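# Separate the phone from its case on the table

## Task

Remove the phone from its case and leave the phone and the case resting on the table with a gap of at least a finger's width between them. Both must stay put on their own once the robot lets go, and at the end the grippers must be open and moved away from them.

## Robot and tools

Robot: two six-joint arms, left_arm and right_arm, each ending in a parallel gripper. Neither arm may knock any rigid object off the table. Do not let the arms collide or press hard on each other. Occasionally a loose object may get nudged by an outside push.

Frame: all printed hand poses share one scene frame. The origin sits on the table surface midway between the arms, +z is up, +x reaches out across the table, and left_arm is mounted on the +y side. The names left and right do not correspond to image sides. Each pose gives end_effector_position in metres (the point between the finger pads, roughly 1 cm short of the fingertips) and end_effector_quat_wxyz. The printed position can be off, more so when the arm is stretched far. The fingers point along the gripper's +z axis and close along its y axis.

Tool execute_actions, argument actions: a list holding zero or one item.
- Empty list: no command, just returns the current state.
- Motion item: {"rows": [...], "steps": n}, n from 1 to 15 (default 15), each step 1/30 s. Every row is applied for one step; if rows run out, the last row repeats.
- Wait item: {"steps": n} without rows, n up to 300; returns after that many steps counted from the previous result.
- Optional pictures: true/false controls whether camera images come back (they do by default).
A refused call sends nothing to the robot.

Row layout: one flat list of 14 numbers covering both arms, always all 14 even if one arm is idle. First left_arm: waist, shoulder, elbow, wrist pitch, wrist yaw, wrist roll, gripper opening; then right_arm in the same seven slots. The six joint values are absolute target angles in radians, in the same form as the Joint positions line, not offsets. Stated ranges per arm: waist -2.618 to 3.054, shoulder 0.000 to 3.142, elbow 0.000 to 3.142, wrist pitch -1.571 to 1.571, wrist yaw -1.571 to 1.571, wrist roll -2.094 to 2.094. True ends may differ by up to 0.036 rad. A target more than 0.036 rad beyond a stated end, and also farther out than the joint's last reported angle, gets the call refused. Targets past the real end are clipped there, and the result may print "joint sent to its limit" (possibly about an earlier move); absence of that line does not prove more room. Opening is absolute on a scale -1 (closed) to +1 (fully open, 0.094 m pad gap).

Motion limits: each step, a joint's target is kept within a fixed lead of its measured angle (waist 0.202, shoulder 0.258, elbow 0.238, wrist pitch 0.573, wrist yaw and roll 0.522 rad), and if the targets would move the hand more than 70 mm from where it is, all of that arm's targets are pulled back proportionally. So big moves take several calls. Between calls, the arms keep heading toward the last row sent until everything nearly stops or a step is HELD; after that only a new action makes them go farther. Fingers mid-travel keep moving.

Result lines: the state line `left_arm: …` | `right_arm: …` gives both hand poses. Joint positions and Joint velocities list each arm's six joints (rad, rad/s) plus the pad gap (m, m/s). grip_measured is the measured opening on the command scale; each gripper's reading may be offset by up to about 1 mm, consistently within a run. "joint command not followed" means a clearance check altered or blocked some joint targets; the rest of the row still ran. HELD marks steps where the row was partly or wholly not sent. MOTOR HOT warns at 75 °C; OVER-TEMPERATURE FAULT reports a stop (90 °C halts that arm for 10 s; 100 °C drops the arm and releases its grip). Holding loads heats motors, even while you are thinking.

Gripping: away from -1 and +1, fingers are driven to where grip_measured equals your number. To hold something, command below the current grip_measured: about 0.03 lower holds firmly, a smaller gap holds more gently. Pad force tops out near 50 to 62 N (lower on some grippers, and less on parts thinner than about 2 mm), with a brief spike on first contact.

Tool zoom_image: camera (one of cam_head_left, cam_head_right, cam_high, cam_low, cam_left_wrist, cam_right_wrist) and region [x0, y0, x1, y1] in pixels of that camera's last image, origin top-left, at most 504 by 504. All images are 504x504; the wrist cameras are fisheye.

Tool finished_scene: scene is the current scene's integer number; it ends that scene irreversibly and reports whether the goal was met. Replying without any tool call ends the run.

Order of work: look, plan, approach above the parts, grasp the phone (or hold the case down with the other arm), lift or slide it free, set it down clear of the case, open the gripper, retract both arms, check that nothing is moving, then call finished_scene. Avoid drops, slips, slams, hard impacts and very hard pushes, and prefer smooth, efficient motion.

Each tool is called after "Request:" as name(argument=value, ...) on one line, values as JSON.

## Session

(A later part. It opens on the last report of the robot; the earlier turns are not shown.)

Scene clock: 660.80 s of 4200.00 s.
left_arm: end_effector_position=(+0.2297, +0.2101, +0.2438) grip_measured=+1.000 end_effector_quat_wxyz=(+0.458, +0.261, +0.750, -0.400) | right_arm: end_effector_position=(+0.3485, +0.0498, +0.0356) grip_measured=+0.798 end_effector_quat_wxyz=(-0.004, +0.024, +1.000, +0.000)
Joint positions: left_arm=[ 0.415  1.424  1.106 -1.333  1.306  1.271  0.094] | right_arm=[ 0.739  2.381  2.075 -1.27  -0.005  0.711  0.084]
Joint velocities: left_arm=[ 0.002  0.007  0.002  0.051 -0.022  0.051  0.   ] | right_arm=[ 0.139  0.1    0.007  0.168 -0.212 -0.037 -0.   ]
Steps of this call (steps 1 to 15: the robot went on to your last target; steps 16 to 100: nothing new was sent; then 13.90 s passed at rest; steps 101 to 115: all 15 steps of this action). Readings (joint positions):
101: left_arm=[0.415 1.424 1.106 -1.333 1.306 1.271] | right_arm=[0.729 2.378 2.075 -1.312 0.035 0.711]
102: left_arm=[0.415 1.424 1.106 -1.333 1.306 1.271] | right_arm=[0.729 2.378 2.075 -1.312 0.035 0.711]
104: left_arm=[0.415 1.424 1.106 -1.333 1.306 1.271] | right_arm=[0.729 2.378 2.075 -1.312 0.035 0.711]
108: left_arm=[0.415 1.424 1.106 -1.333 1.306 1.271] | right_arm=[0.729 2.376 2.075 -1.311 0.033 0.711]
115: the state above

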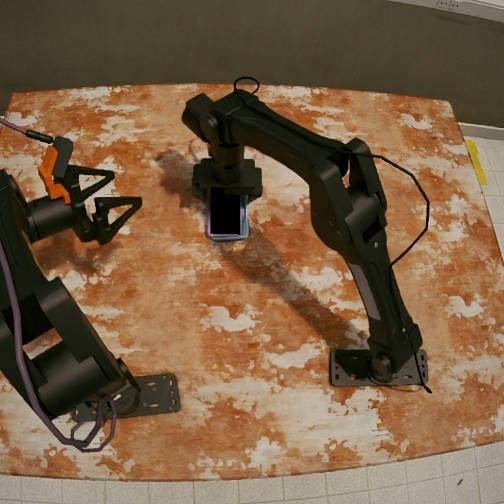

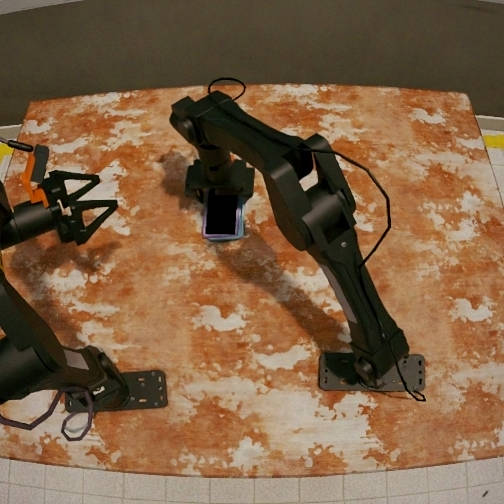

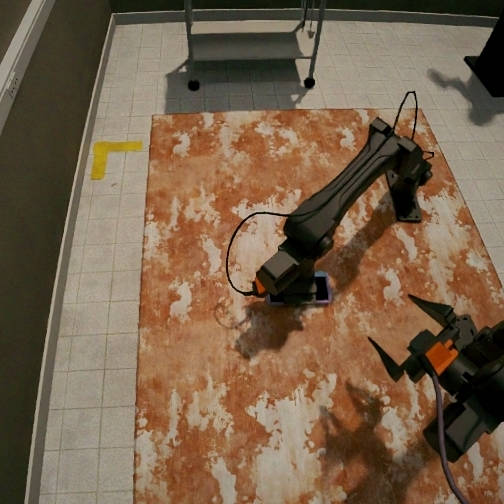

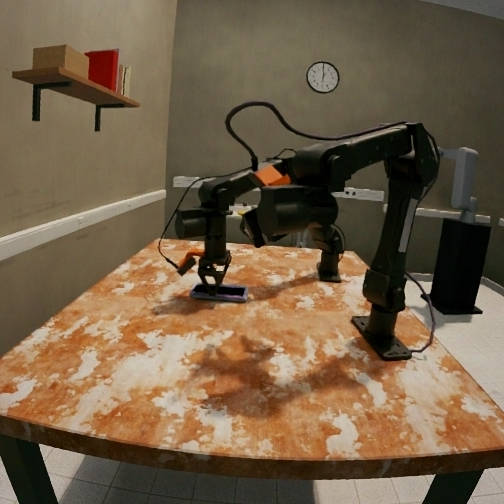

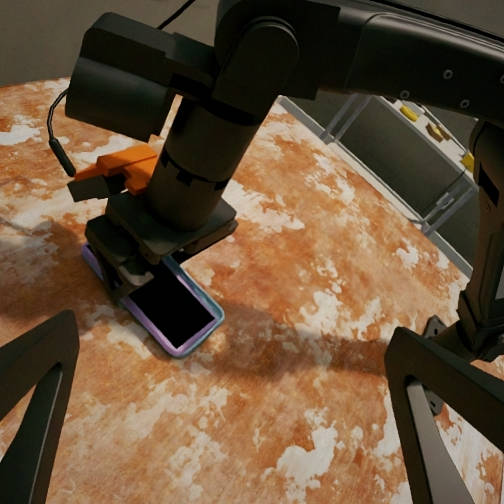

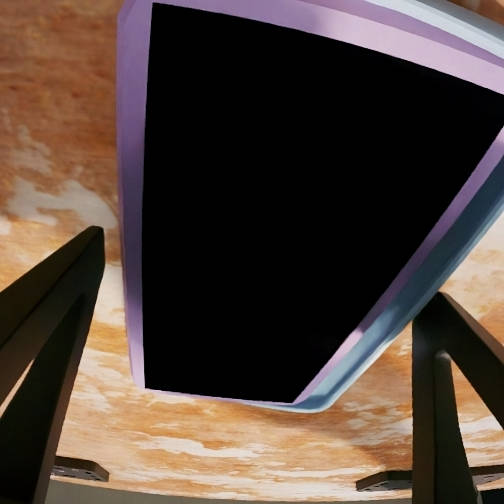

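Request:
execute_actions(actions=[])

Scene clock: 666.87 s of 4200.00 s.
left_arm: end_effector_position=(+0.2297, +0.2101, +0.2438) grip_measured=+1.000 end_effector_quat_wxyz=(+0.458, +0.261, +0.750, -0.400) | right_arm: end_effector_position=(+0.3458, +0.0586, +0.0256) grip_measured=+0.799 end_effector_quat_wxyz=(-0.009, +0.018, +1.000, +0.006)
Joint positions: left_arm=[ 0.415  1.424  1.106 -1.333  1.306  1.271  0.094] | right_arm=[ 0.752  2.403  2.075 -1.249 -0.022  0.711  0.085]
Joint velocities: left_arm=[-0.007  0.022 -0.022  0.051 -0.037  0.007  0.   ] | right_arm=[-0.022 -0.002 -0.007 -0.037 -0.007  0.007 -0.001]
Steps of this call (steps 1 to 30: the robot went on to your last target; steps 31 to 120: nothing new was sent; then 2.07 s passed at rest). Readings (joint positions):
1: left_arm=[0.415 1.424 1.106 -1.333 1.306 1.271] | right_arm=[0.743 2.385 2.075 -1.263 -0.010 0.711]
2: left_arm=[0.415 1.424 1.106 -1.333 1.306 1.271] | right_arm=[0.746 2.389 2.075 -1.258 -0.014 0.711]
4: left_arm=[0.415 1.424 1.106 -1.333 1.306 1.271] | right_arm=[0.750 2.398 2.075 -1.251 -0.020 0.711]
8: left_arm=[0.415 1.424 1.106 -1.333 1.306 1.271] | right_arm=[0.752 2.403 2.075 -1.249 -0.022 0.711]
120: the state above
All arms were judged still, so your last target was given up. Only a new action makes them travel on or press farther. Fingers that are still opening or closing keep moving.

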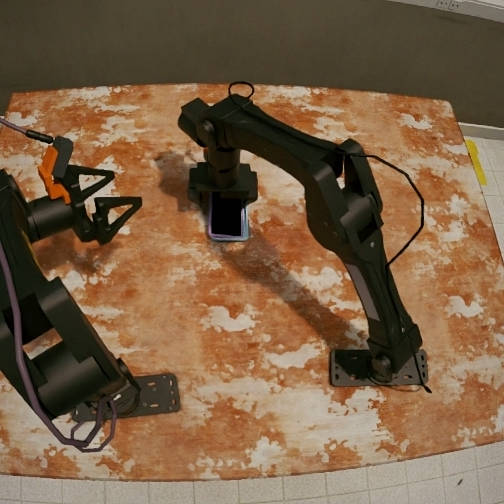

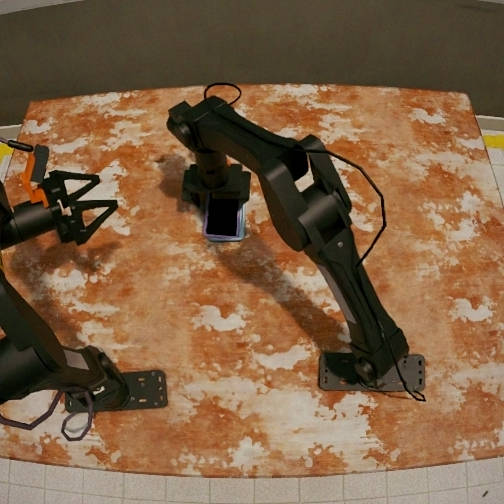

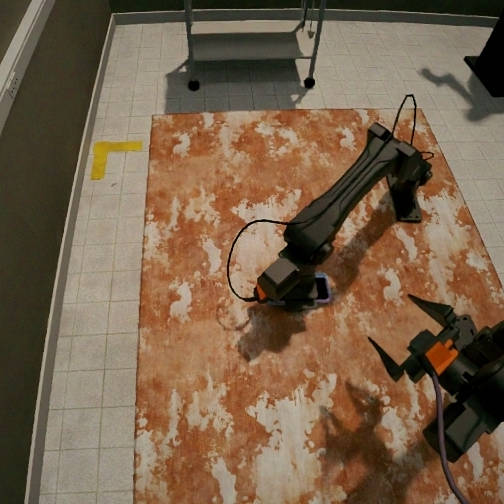

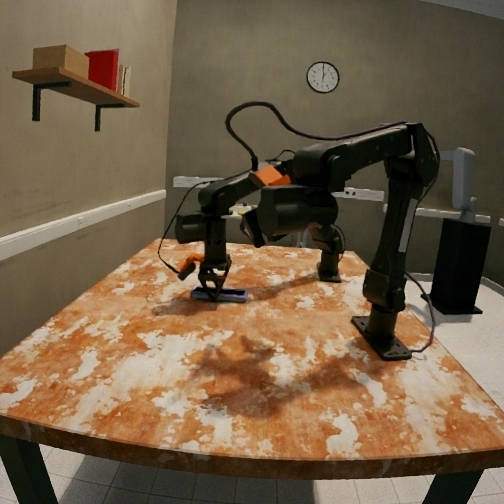

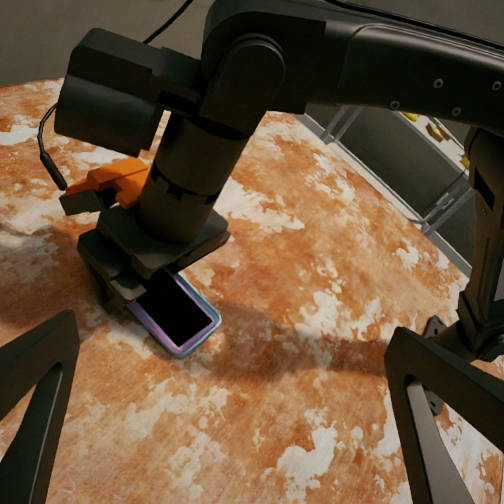

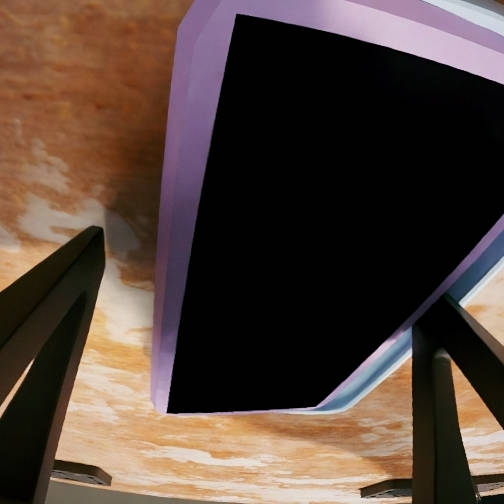

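Request:
execute_actions(actions=[{"rows": [[0.415,1.424,1.106,-1.333,1.32,1.271,1.0, 0.755,2.40,2.064,-1.24,-0.03,0.715,0.76],[0.415,1.424,1.106,-1.333,1.32,1.271,1.0, 0.755,2.40,2.064,-1.24,-0.03,0.715,0.72],[0.415,1.424,1.106,-1.333,1.32,1.271,1.0, 0.755,2.40,2.064,-1.24,-0.03,0.715,0.68],[0.415,1.424,1.106,-1.333,1.32,1.271,1.0, 0.755,2.40,2.064,-1.24,-0.03,0.715,0.64],[0.415,1.424,1.106,-1.333,1.32,1.271,1.0, 0.755,2.40,2.064,-1.24,-0.03,0.715,0.6],[0.415,1.424,1.106,-1.333,1.32,1.271,1.0, 0.755,2.40,2.064,-1.24,-0.03,0.715,0.56],[0.415,1.424,1.106,-1.333,1.32,1.271,1.0, 0.755,2.40,2.064,-1.24,-0.03,0.715,0.52],[0.415,1.424,1.106,-1.333,1.32,1.271,1.0, 0.755,2.40,2.064,-1.24,-0.03,0.715,0.49],[0.415,1.424,1.106,-1.333,1.32,1.271,1.0, 0.755,2.40,2.064,-1.24,-0.03,0.715,0.46],[0.415,1.424,1.106,-1.333,1.32,1.271,1.0, 0.755,2.40,2.064,-1.24,-0.03,0.715,0.44],[0.415,1.424,1.106,-1.333,1.32,1.271,1.0, 0.755,2.40,2.064,-1.24,-0.03,0.715,0.42],[0.415,1.424,1.106,-1.333,1.32,1.271,1.0, 0.755,2.40,2.064,-1.24,-0.03,0.715,0.40],[0.415,1.424,1.106,-1.333,1.32,1.271,1.0, 0.755,2.40,2.064,-1.24,-0.03,0.715,0.39]], "steps": 15}])

Scene clock: 693.80 s of 4200.00 s.
left_arm: end_effector_position=(+0.2297, +0.2101, +0.2438) grip_measured=+1.000 end_effector_quat_wxyz=(+0.458, +0.261, +0.750, -0.400) | right_arm: end_effector_position=(+0.3458, +0.0576, +0.0256) grip_measured=+0.408 end_effector_quat_wxyz=(-0.009, +0.018, +1.000, +0.004)
Joint positions: left_arm=[ 0.415  1.424  1.106 -1.333  1.306  1.271  0.094] | right_arm=[ 0.752  2.403  2.075 -1.251 -0.018  0.711  0.066]
Joint velocities: left_arm=[ 0.007 -0.017 -0.012 -0.007 -0.022 -0.066  0.   ] | right_arm=[-0.022 -0.007  0.002 -0.007  0.007 -0.11  -0.001]
Steps of this call (steps 1 to 90: nothing new was sent; then 23.43 s passed at rest; steps 91 to 105: all 15 steps of this action). Readings (joint positions):
91: left_arm=[0.415 1.424 1.106 -1.333 1.306 1.271] | right_arm=[0.752 2.403 2.075 -1.249 -0.021 0.711]
92: left_arm=[0.415 1.424 1.106 -1.333 1.306 1.271] | right_arm=[0.752 2.403 2.075 -1.250 -0.021 0.711]
94: left_arm=[0.415 1.424 1.106 -1.333 1.306 1.271] | right_arm=[0.752 2.403 2.075 -1.250 -0.020 0.711]
98: left_arm=[0.415 1.424 1.106 -1.333 1.306 1.271] | right_arm=[0.752 2.403 2.075 -1.251 -0.018 0.711]
105: the state above

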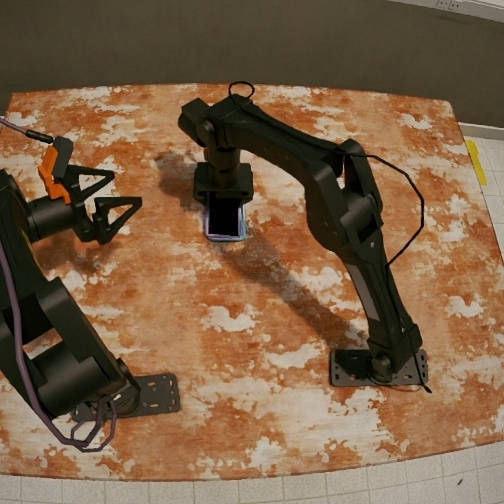

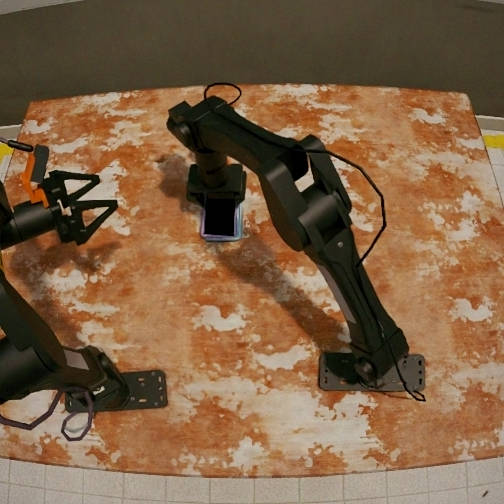

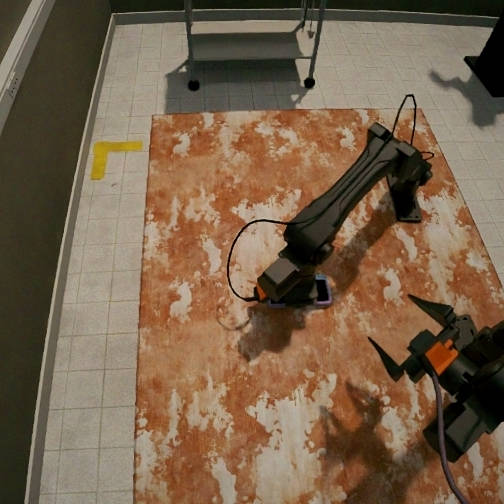

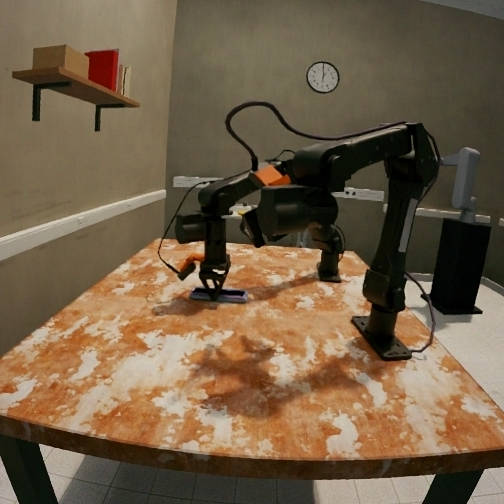

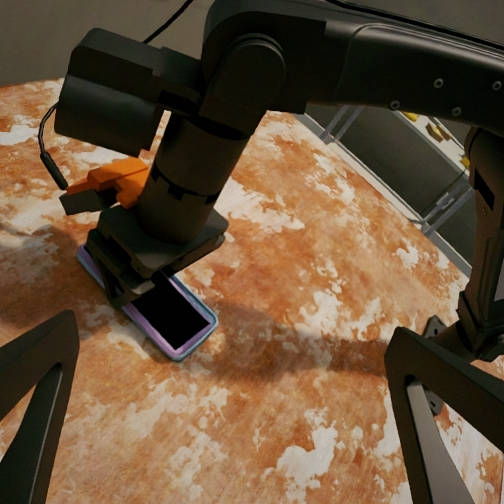

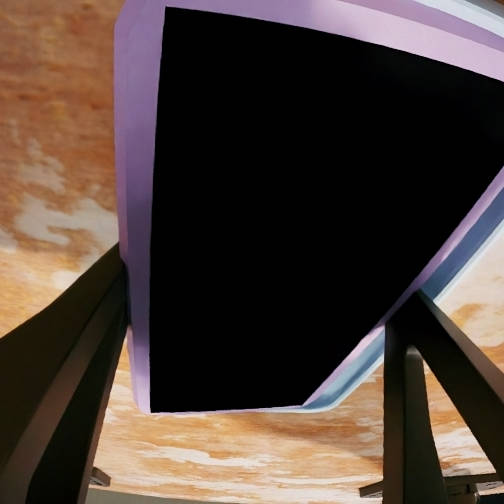

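Request:
execute_actions(actions=[{"rows": [[0.415,1.424,1.106,-1.333,1.32,1.271,1.0, 0.755,2.40,2.064,-1.24,-0.03,0.715,0.375],[0.415,1.424,1.106,-1.333,1.32,1.271,1.0, 0.755,2.40,2.064,-1.24,-0.03,0.715,0.37],[0.415,1.424,1.106,-1.333,1.32,1.271,1.0, 0.755,2.39,2.064,-1.248,-0.03,0.715,0.37],[0.415,1.424,1.106,-1.333,1.32,1.271,1.0, 0.755,2.38,2.064,-1.256,-0.03,0.715,0.37],[0.415,1.424,1.106,-1.333,1.32,1.271,1.0, 0.755,2.37,2.064,-1.264,-0.03,0.715,0.37],[0.415,1.424,1.106,-1.333,1.32,1.271,1.0, 0.755,2.36,2.064,-1.272,-0.03,0.715,0.37],[0.415,1.424,1.106,-1.333,1.32,1.271,1.0, 0.755,2.35,2.064,-1.281,-0.03,0.715,0.37],[0.415,1.424,1.106,-1.333,1.32,1.271,1.0, 0.755,2.34,2.064,-1.29,-0.03,0.715,0.37],[0.415,1.424,1.106,-1.333,1.32,1.271,1.0, 0.755,2.33,2.064,-1.30,-0.03,0.715,0.37],[0.415,1.424,1.106,-1.333,1.32,1.271,1.0, 0.755,2.32,2.064,-1.31,-0.03,0.715,0.37],[0.415,1.424,1.106,-1.333,1.32,1.271,1.0, 0.755,2.31,2.064,-1.32,-0.03,0.715,0.37],[0.415,1.424,1.106,-1.333,1.32,1.271,1.0, 0.755,2.30,2.064,-1.33,-0.03,0.715,0.37],[0.415,1.424,1.106,-1.333,1.32,1.271,1.0, 0.755,2.29,2.064,-1.34,-0.03,0.715,0.37],[0.415,1.424,1.106,-1.333,1.32,1.271,1.0, 0.755,2.28,2.064,-1.35,-0.03,0.715,0.37]], "steps": 15}])

Scene clock: 719.30 s of 4200.00 s.
left_arm: end_effector_position=(+0.2297, +0.2101, +0.2438) grip_measured=+1.000 end_effector_quat_wxyz=(+0.458, +0.261, +0.750, -0.400) | right_arm: end_effector_position=(+0.3376, +0.0529, +0.0534) grip_measured=+0.402 end_effector_quat_wxyz=(-0.010, +0.018, +1.000, +0.009)
Joint positions: left_arm=[ 0.415  1.424  1.106 -1.333  1.306  1.271  0.094] | right_arm=[ 0.752  2.341  2.075 -1.309 -0.026  0.711  0.066]
Joint velocities: left_arm=[ 0.007 -0.017  0.012  0.007  0.051 -0.007  0.   ] | right_arm=[-0.007 -0.359  0.017 -0.315 -0.007  0.051 -0.001]
Steps of this call (steps 1 to 15: the robot went on to your last target; steps 16 to 100: nothing new was sent; then 21.67 s passed at rest; steps 101 to 115: all 15 steps of this action). Readings (joint positions):
101: left_arm=[0.415 1.424 1.106 -1.333 1.306 1.271] | right_arm=[0.752 2.403 2.075 -1.251 -0.018 0.711]
102: left_arm=[0.415 1.424 1.106 -1.333 1.306 1.271] | right_arm=[0.752 2.403 2.075 -1.251 -0.018 0.711]
104: left_arm=[0.415 1.424 1.106 -1.333 1.306 1.271] | right_arm=[0.752 2.403 2.075 -1.251 -0.018 0.711]
108: left_arm=[0.415 1.424 1.106 -1.333 1.306 1.271] | right_arm=[0.752 2.398 2.075 -1.257 -0.020 0.711]
115: the state above

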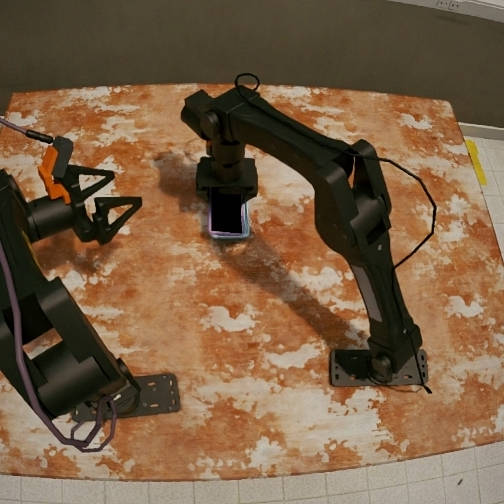

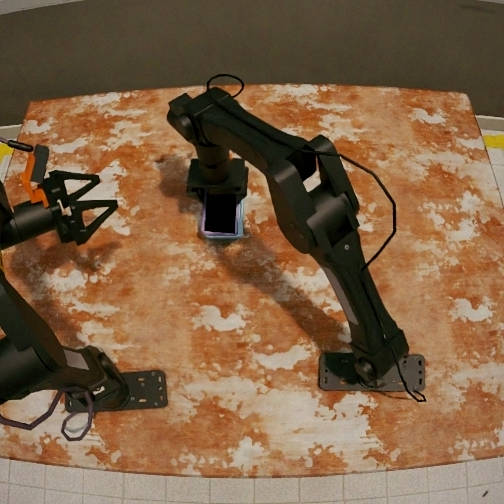

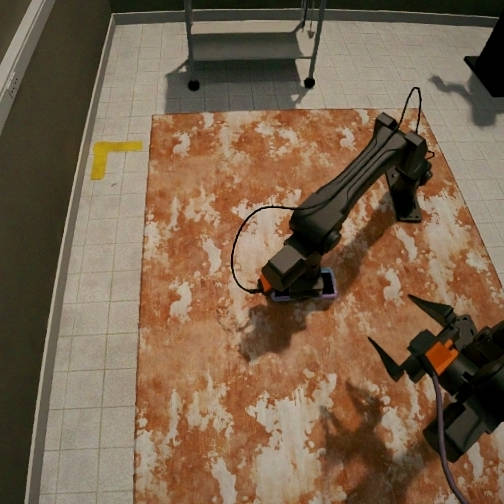

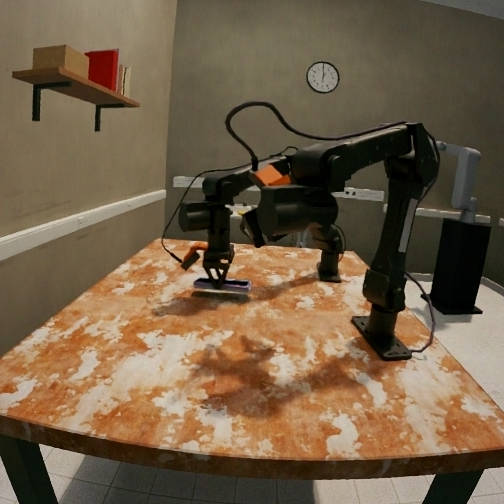

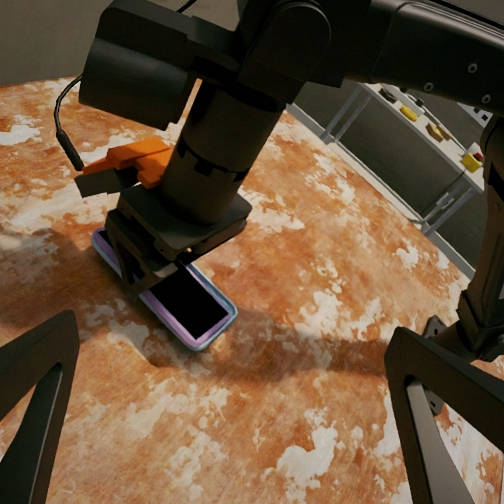

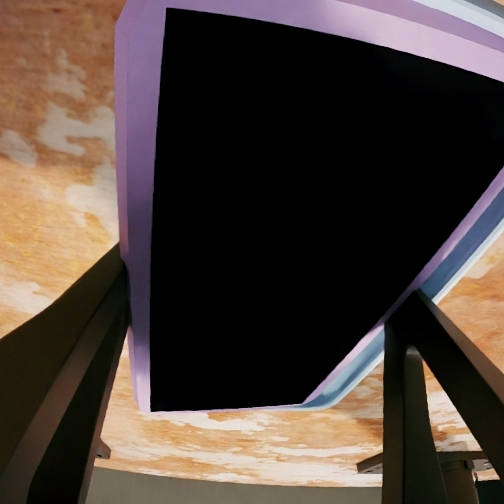

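Request:
zoom_image(camera="cam_low", region=[175, 245, 265, 305])

Request:
execute_actions(actions=[])

Region (175, 245, 265, 305) of cam_low's 504x504 image, scaled by 5.600, with more detail than that image has.

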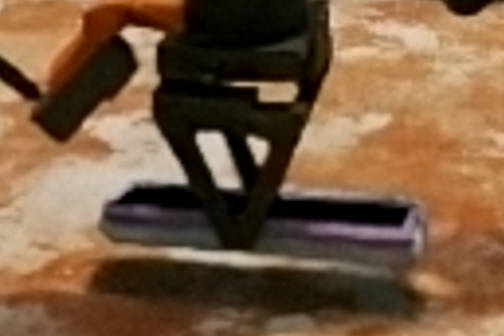

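Scene clock: 727.73 s of 4200.00 s.
left_arm: end_effector_position=(+0.2297, +0.2101, +0.2438) grip_measured=+1.000 end_effector_quat_wxyz=(+0.458, +0.261, +0.750, -0.400) | right_arm: end_effector_position=(+0.3332, +0.0496, +0.0689) grip_measured=+0.402 end_effector_quat_wxyz=(-0.008, +0.018, +1.000, +0.011)
Joint positions: left_arm=[ 0.415  1.424  1.106 -1.333  1.306  1.271  0.094] | right_arm=[ 0.752  2.305  2.075 -1.339 -0.026  0.711  0.066]
Joint velocities: left_arm=[-0.012  0.002 -0.002 -0.066  0.081 -0.037  0.   ] | right_arm=[-0.017 -0.022 -0.007 -0.022 -0.066 -0.051 -0.001]
Steps of this call (steps 1 to 30: the robot went on to your last target; steps 31 to 120: nothing new was sent; then 4.43 s passed at rest). Readings (joint positions):
1: left_arm=[0.415 1.424 1.106 -1.333 1.306 1.271] | right_arm=[0.752 2.329 2.075 -1.316 -0.026 0.711]
2: left_arm=[0.415 1.424 1.106 -1.333 1.306 1.271] | right_arm=[0.752 2.320 2.075 -1.321 -0.026 0.711]
4: left_arm=[0.415 1.424 1.106 -1.333 1.306 1.271] | right_arm=[0.752 2.307 2.075 -1.328 -0.026 0.711]
8: left_arm=[0.415 1.424 1.106 -1.333 1.306 1.271] | right_arm=[0.752 2.305 2.075 -1.335 -0.026 0.711]
120: the state above
All arms were judged still, so your last target was given up. Only a new action makes them travel on or press farther. Fingers that are still opening or closing keep moving.

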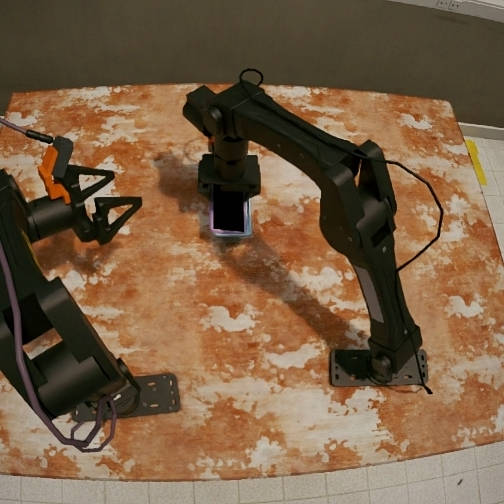

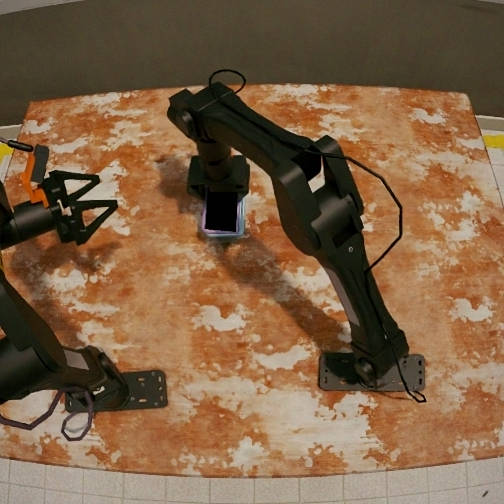

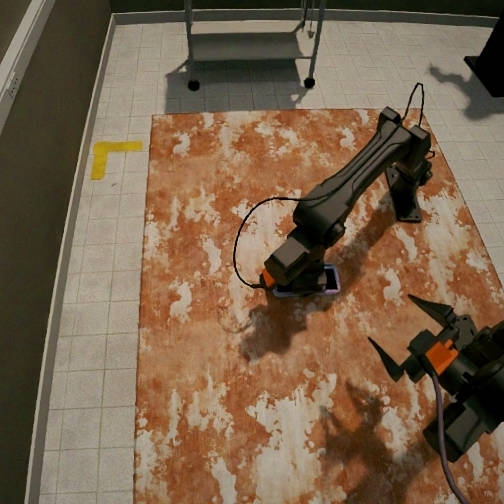

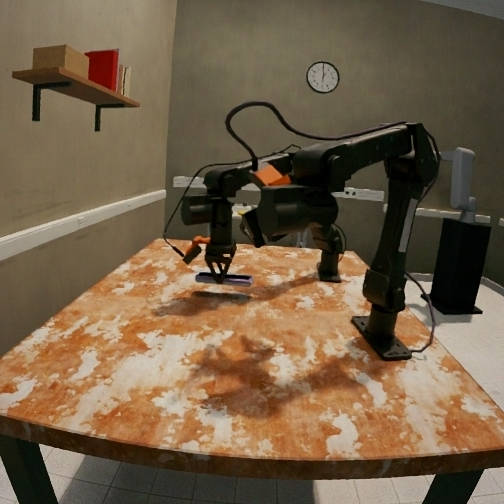

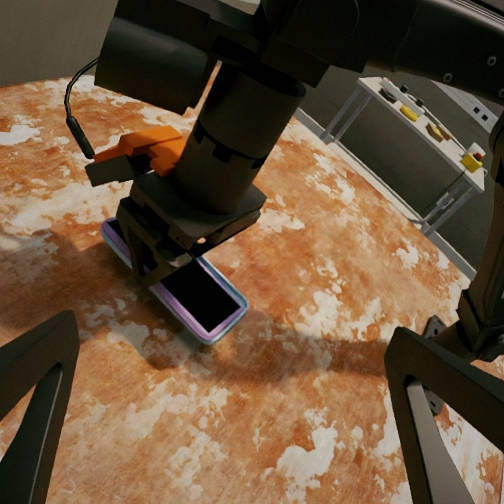

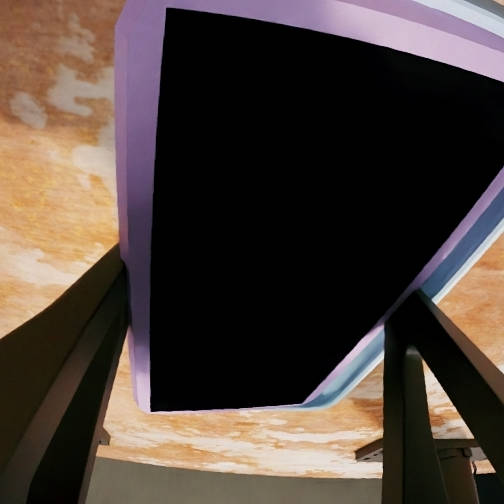

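Request:
execute_actions(actions=[{"rows": [[0.415,1.424,1.106,-1.333,1.32,1.271,1.0, 0.755,2.30,2.064,-1.335,-0.035,0.715,0.37],[0.415,1.424,1.106,-1.333,1.32,1.271,1.0, 0.755,2.30,2.064,-1.327,-0.045,0.715,0.37],[0.415,1.424,1.106,-1.333,1.32,1.271,1.0, 0.755,2.30,2.064,-1.319,-0.055,0.715,0.37],[0.415,1.424,1.106,-1.333,1.32,1.271,1.0, 0.755,2.30,2.064,-1.311,-0.065,0.715,0.37],[0.415,1.424,1.106,-1.333,1.32,1.271,1.0, 0.755,2.30,2.064,-1.303,-0.075,0.715,0.37],[0.415,1.424,1.106,-1.333,1.32,1.271,1.0, 0.755,2.30,2.064,-1.295,-0.085,0.715,0.37],[0.415,1.424,1.106,-1.333,1.32,1.271,1.0, 0.755,2.30,2.064,-1.287,-0.095,0.715,0.37],[0.415,1.424,1.106,-1.333,1.32,1.271,1.0, 0.755,2.30,2.064,-1.279,-0.105,0.715,0.37],[0.415,1.424,1.106,-1.333,1.32,1.271,1.0, 0.755,2.30,2.064,-1.271,-0.115,0.715,0.37],[0.415,1.424,1.106,-1.333,1.32,1.271,1.0, 0.755,2.30,2.064,-1.263,-0.125,0.715,0.37],[0.415,1.424,1.106,-1.333,1.32,1.271,1.0, 0.755,2.30,2.064,-1.255,-0.135,0.715,0.37],[0.415,1.424,1.106,-1.333,1.32,1.271,1.0, 0.755,2.30,2.064,-1.247,-0.145,0.715,0.37],[0.415,1.424,1.106,-1.333,1.32,1.271,1.0, 0.755,2.30,2.064,-1.24,-0.152,0.715,0.37]], "steps": 15}], pictures=false)

Scene clock: 784.80 s of 4200.00 s.
left_arm: end_effector_position=(+0.2297, +0.2101, +0.2438) grip_measured=+1.000 end_effector_quat_wxyz=(+0.458, +0.261, +0.750, -0.400) | right_arm: end_effector_position=(+0.3363, +0.0738, +0.0708) grip_measured=+0.402 end_effector_quat_wxyz=(-0.011, +0.015, +0.997, +0.070)
Joint positions: left_arm=[ 0.415  1.424  1.106 -1.333  1.306  1.271  0.094] | right_arm=[ 0.752  2.305  2.075 -1.268 -0.122  0.711  0.066]
Joint velocities: left_arm=[ 0.007  0.007 -0.002 -0.125 -0.007 -0.051  0.   ] | right_arm=[ 0.002  0.002  0.007  0.168 -0.183 -0.022  0.   ]
Steps of this call (steps 1 to 90: nothing new was sent; then 53.57 s passed at rest; steps 91 to 105: all 15 steps of this action). Readings (joint positions):
91: left_arm=[0.415 1.424 1.106 -1.333 1.306 1.271] | right_arm=[0.752 2.305 2.075 -1.339 -0.027 0.711]
92: left_arm=[0.415 1.424 1.106 -1.333 1.306 1.271] | right_arm=[0.752 2.305 2.075 -1.339 -0.029 0.711]
94: left_arm=[0.415 1.424 1.106 -1.333 1.306 1.271] | right_arm=[0.752 2.305 2.075 -1.335 -0.037 0.711]
98: left_arm=[0.415 1.424 1.106 -1.333 1.306 1.271] | right_arm=[0.752 2.305 2.075 -1.315 -0.066 0.711]
105: the state above

Request:
execute_actions(actions=[{"rows": [[0.415,1.424,1.106,-1.333,1.32,1.271,1.0, 0.755,2.312,2.064,-1.233,-0.152,0.715,0.37],[0.415,1.424,1.106,-1.333,1.32,1.271,1.0, 0.755,2.32,2.064,-1.225,-0.152,0.715,0.37],[0.415,1.424,1.106,-1.333,1.32,1.271,1.0, 0.755,2.328,2.064,-1.217,-0.152,0.715,0.37],[0.415,1.424,1.106,-1.333,1.32,1.271,1.0, 0.755,2.336,2.064,-1.209,-0.152,0.715,0.37],[0.415,1.424,1.106,-1.333,1.32,1.271,1.0, 0.755,2.344,2.064,-1.201,-0.152,0.715,0.37],[0.415,1.424,1.106,-1.333,1.32,1.271,1.0, 0.755,2.351,2.064,-1.194,-0.152,0.715,0.37],[0.415,1.424,1.106,-1.333,1.32,1.271,1.0, 0.755,2.358,2.064,-1.187,-0.152,0.715,0.37],[0.415,1.424,1.106,-1.333,1.32,1.271,1.0, 0.755,2.364,2.064,-1.181,-0.152,0.715,0.37],[0.415,1.424,1.106,-1.333,1.32,1.271,1.0, 0.755,2.37,2.064,-1.175,-0.152,0.715,0.37],[0.415,1.424,1.106,-1.333,1.32,1.271,1.0, 0.755,2.375,2.064,-1.17,-0.152,0.715,0.37],[0.415,1.424,1.106,-1.333,1.32,1.271,1.0, 0.755,2.379,2.064,-1.166,-0.152,0.715,0.37]], "steps": 15}])

Scene clock: 801.87 s of 4200.00 s.
left_arm: end_effector_position=(+0.2297, +0.2101, +0.2438) grip_measured=+1.000 end_effector_quat_wxyz=(+0.458, +0.261, +0.750, -0.400) | right_arm: end_effector_position=(+0.3442, +0.0847, +0.0315) grip_measured=+0.402 end_effector_quat_wxyz=(-0.022, +0.016, +0.997, +0.074)
Joint positions: left_arm=[ 0.415  1.424  1.106 -1.333  1.306  1.271  0.094] | right_arm=[ 0.752  2.395  2.075 -1.191 -0.142  0.711  0.066]
Joint velocities: left_arm=[-0.012  0.012 -0.012 -0.007 -0.007  0.037  0.   ] | right_arm=[-0.022 -0.002 -0.002  0.081 -0.051  0.037 -0.001]
Steps of this call (steps 1 to 30: the robot went on to your last target; steps 31 to 120: nothing new was sent; then 12.57 s passed at rest; steps 121 to 135: all 15 steps of this action). Readings (joint positions):
121: left_arm=[0.415 1.424 1.106 -1.333 1.306 1.271] | right_arm=[0.752 2.306 2.075 -1.252 -0.141 0.711]
122: left_arm=[0.415 1.424 1.106 -1.333 1.306 1.271] | right_arm=[0.752 2.308 2.075 -1.250 -0.141 0.711]
124: left_arm=[0.415 1.424 1.106 -1.333 1.306 1.271] | right_arm=[0.752 2.320 2.075 -1.242 -0.141 0.711]
128: left_arm=[0.415 1.424 1.106 -1.333 1.306 1.271] | right_arm=[0.752 2.358 2.075 -1.217 -0.141 0.711]
135: the state above

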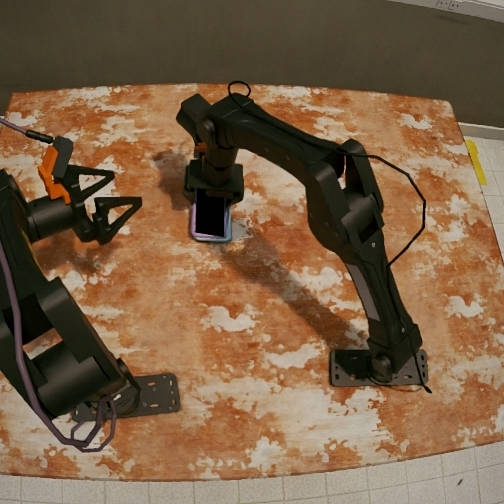

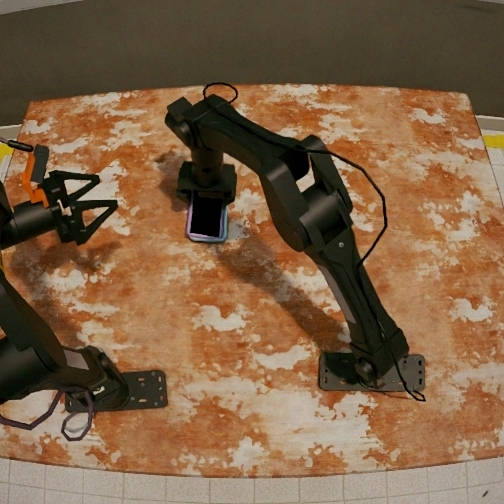

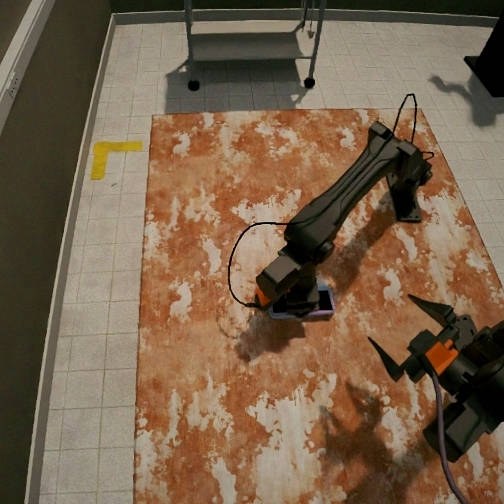

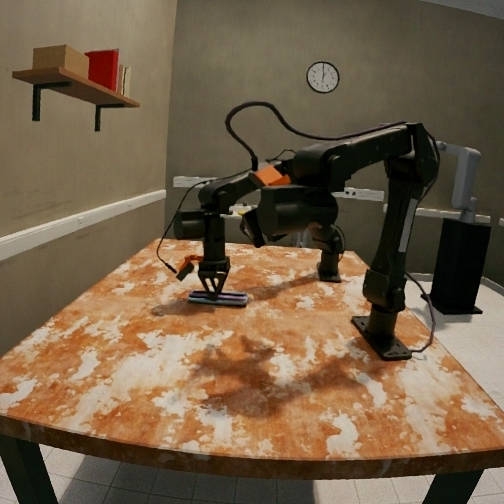

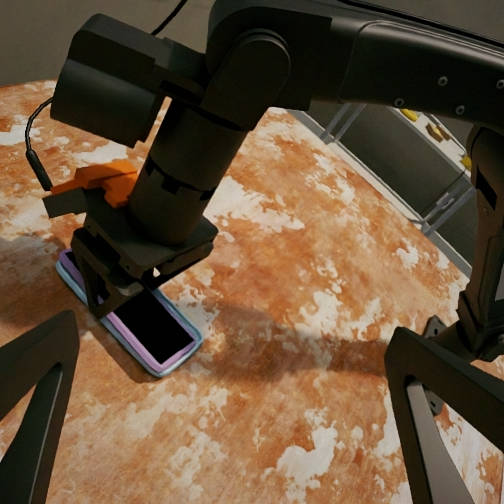

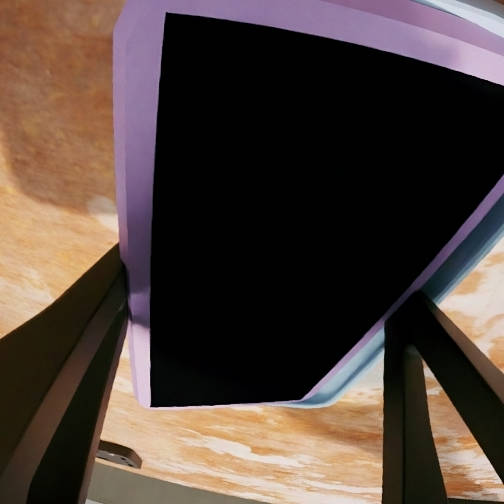

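Request:
zoom_image(camera="cam_low", region=[170, 255, 260, 315])

Region (170, 255, 260, 315) of cam_low's 504x504 image, scaled by 5.600, with more detail than that image has.

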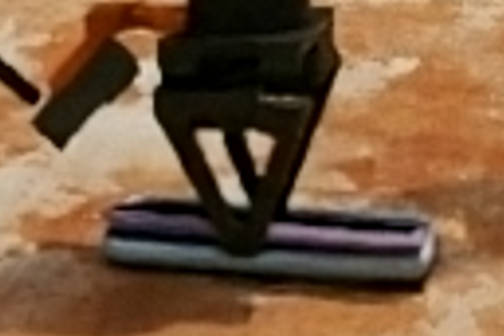

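Request:
execute_actions(actions=[{"rows": [[0.415,1.424,1.106,-1.333,1.32,1.271,1.0, 0.755,2.38,2.064,-1.18,-0.152,0.715,0.37],[0.415,1.424,1.106,-1.333,1.32,1.271,1.0, 0.755,2.37,2.064,-1.188,-0.152,0.715,0.37],[0.415,1.424,1.106,-1.333,1.32,1.271,1.0, 0.755,2.36,2.064,-1.196,-0.152,0.715,0.37],[0.415,1.424,1.106,-1.333,1.32,1.271,1.0, 0.755,2.35,2.064,-1.204,-0.152,0.715,0.37],[0.415,1.424,1.106,-1.333,1.32,1.271,1.0, 0.755,2.34,2.064,-1.213,-0.152,0.715,0.37],[0.415,1.424,1.106,-1.333,1.32,1.271,1.0, 0.755,2.33,2.064,-1.222,-0.152,0.715,0.37],[0.415,1.424,1.106,-1.333,1.32,1.271,1.0, 0.755,2.32,2.064,-1.232,-0.152,0.715,0.37],[0.415,1.424,1.106,-1.333,1.32,1.271,1.0, 0.755,2.31,2.064,-1.242,-0.152,0.715,0.37],[0.415,1.424,1.106,-1.333,1.32,1.271,1.0, 0.755,2.30,2.064,-1.252,-0.152,0.715,0.37],[0.415,1.424,1.106,-1.333,1.32,1.271,1.0, 0.755,2.29,2.064,-1.262,-0.152,0.715,0.37],[0.415,1.424,1.106,-1.333,1.32,1.271,1.0, 0.755,2.28,2.064,-1.272,-0.152,0.715,0.37],[0.415,1.424,1.106,-1.333,1.32,1.271,1.0, 0.755,2.27,2.064,-1.282,-0.152,0.715,0.37]], "steps": 15}])

Scene clock: 820.07 s of 4200.00 s.
left_arm: end_effector_position=(+0.2297, +0.2101, +0.2438) grip_measured=+1.000 end_effector_quat_wxyz=(+0.458, +0.261, +0.750, -0.400) | right_arm: end_effector_position=(+0.3360, +0.0781, +0.0691) grip_measured=+0.402 end_effector_quat_wxyz=(-0.015, +0.015, +0.997, +0.080)
Joint positions: left_arm=[ 0.415  1.424  1.106 -1.333  1.306  1.271  0.094] | right_arm=[ 0.752  2.31   2.075 -1.257 -0.142  0.711  0.066]
Joint velocities: left_arm=[-0.002 -0.007  0.022  0.066  0.037 -0.051  0.   ] | right_arm=[-0.012 -0.276 -0.002 -0.125 -0.037  0.051  0.001]
Steps of this call (steps 1 to 15: the robot went on to your last target; steps 16 to 100: nothing new was sent; then 14.37 s passed at rest; steps 101 to 115: all 15 steps of this action). Readings (joint positions):
101: left_arm=[0.415 1.424 1.106 -1.333 1.306 1.271] | right_arm=[0.752 2.395 2.075 -1.190 -0.142 0.711]
102: left_arm=[0.415 1.424 1.106 -1.333 1.306 1.271] | right_arm=[0.752 2.395 2.075 -1.190 -0.142 0.711]
104: left_arm=[0.415 1.424 1.106 -1.333 1.306 1.271] | right_arm=[0.752 2.394 2.075 -1.191 -0.142 0.711]
108: left_arm=[0.415 1.424 1.106 -1.333 1.306 1.271] | right_arm=[0.752 2.381 2.075 -1.206 -0.142 0.711]
115: the state above

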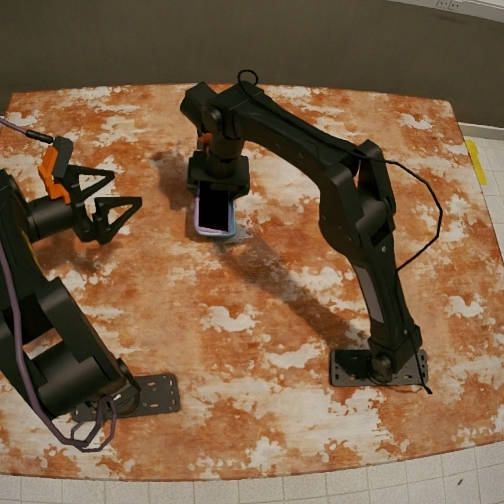

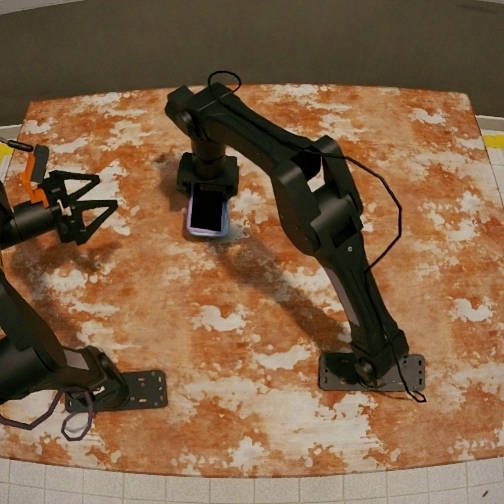

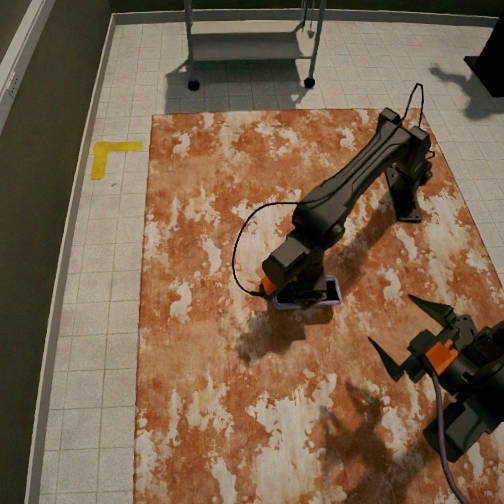

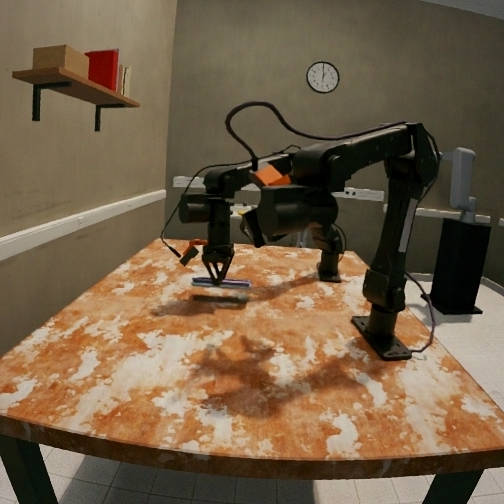

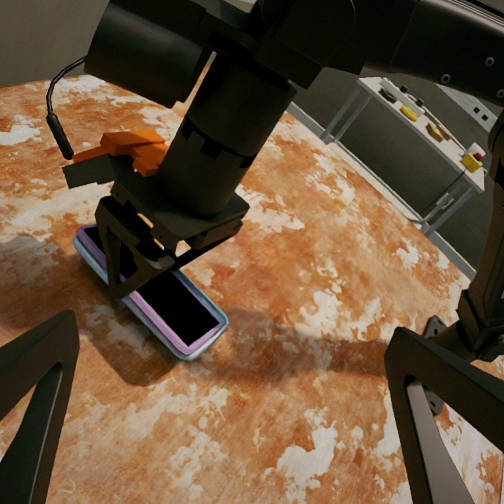

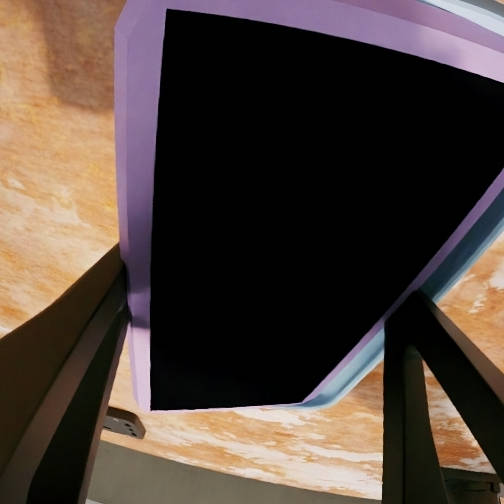

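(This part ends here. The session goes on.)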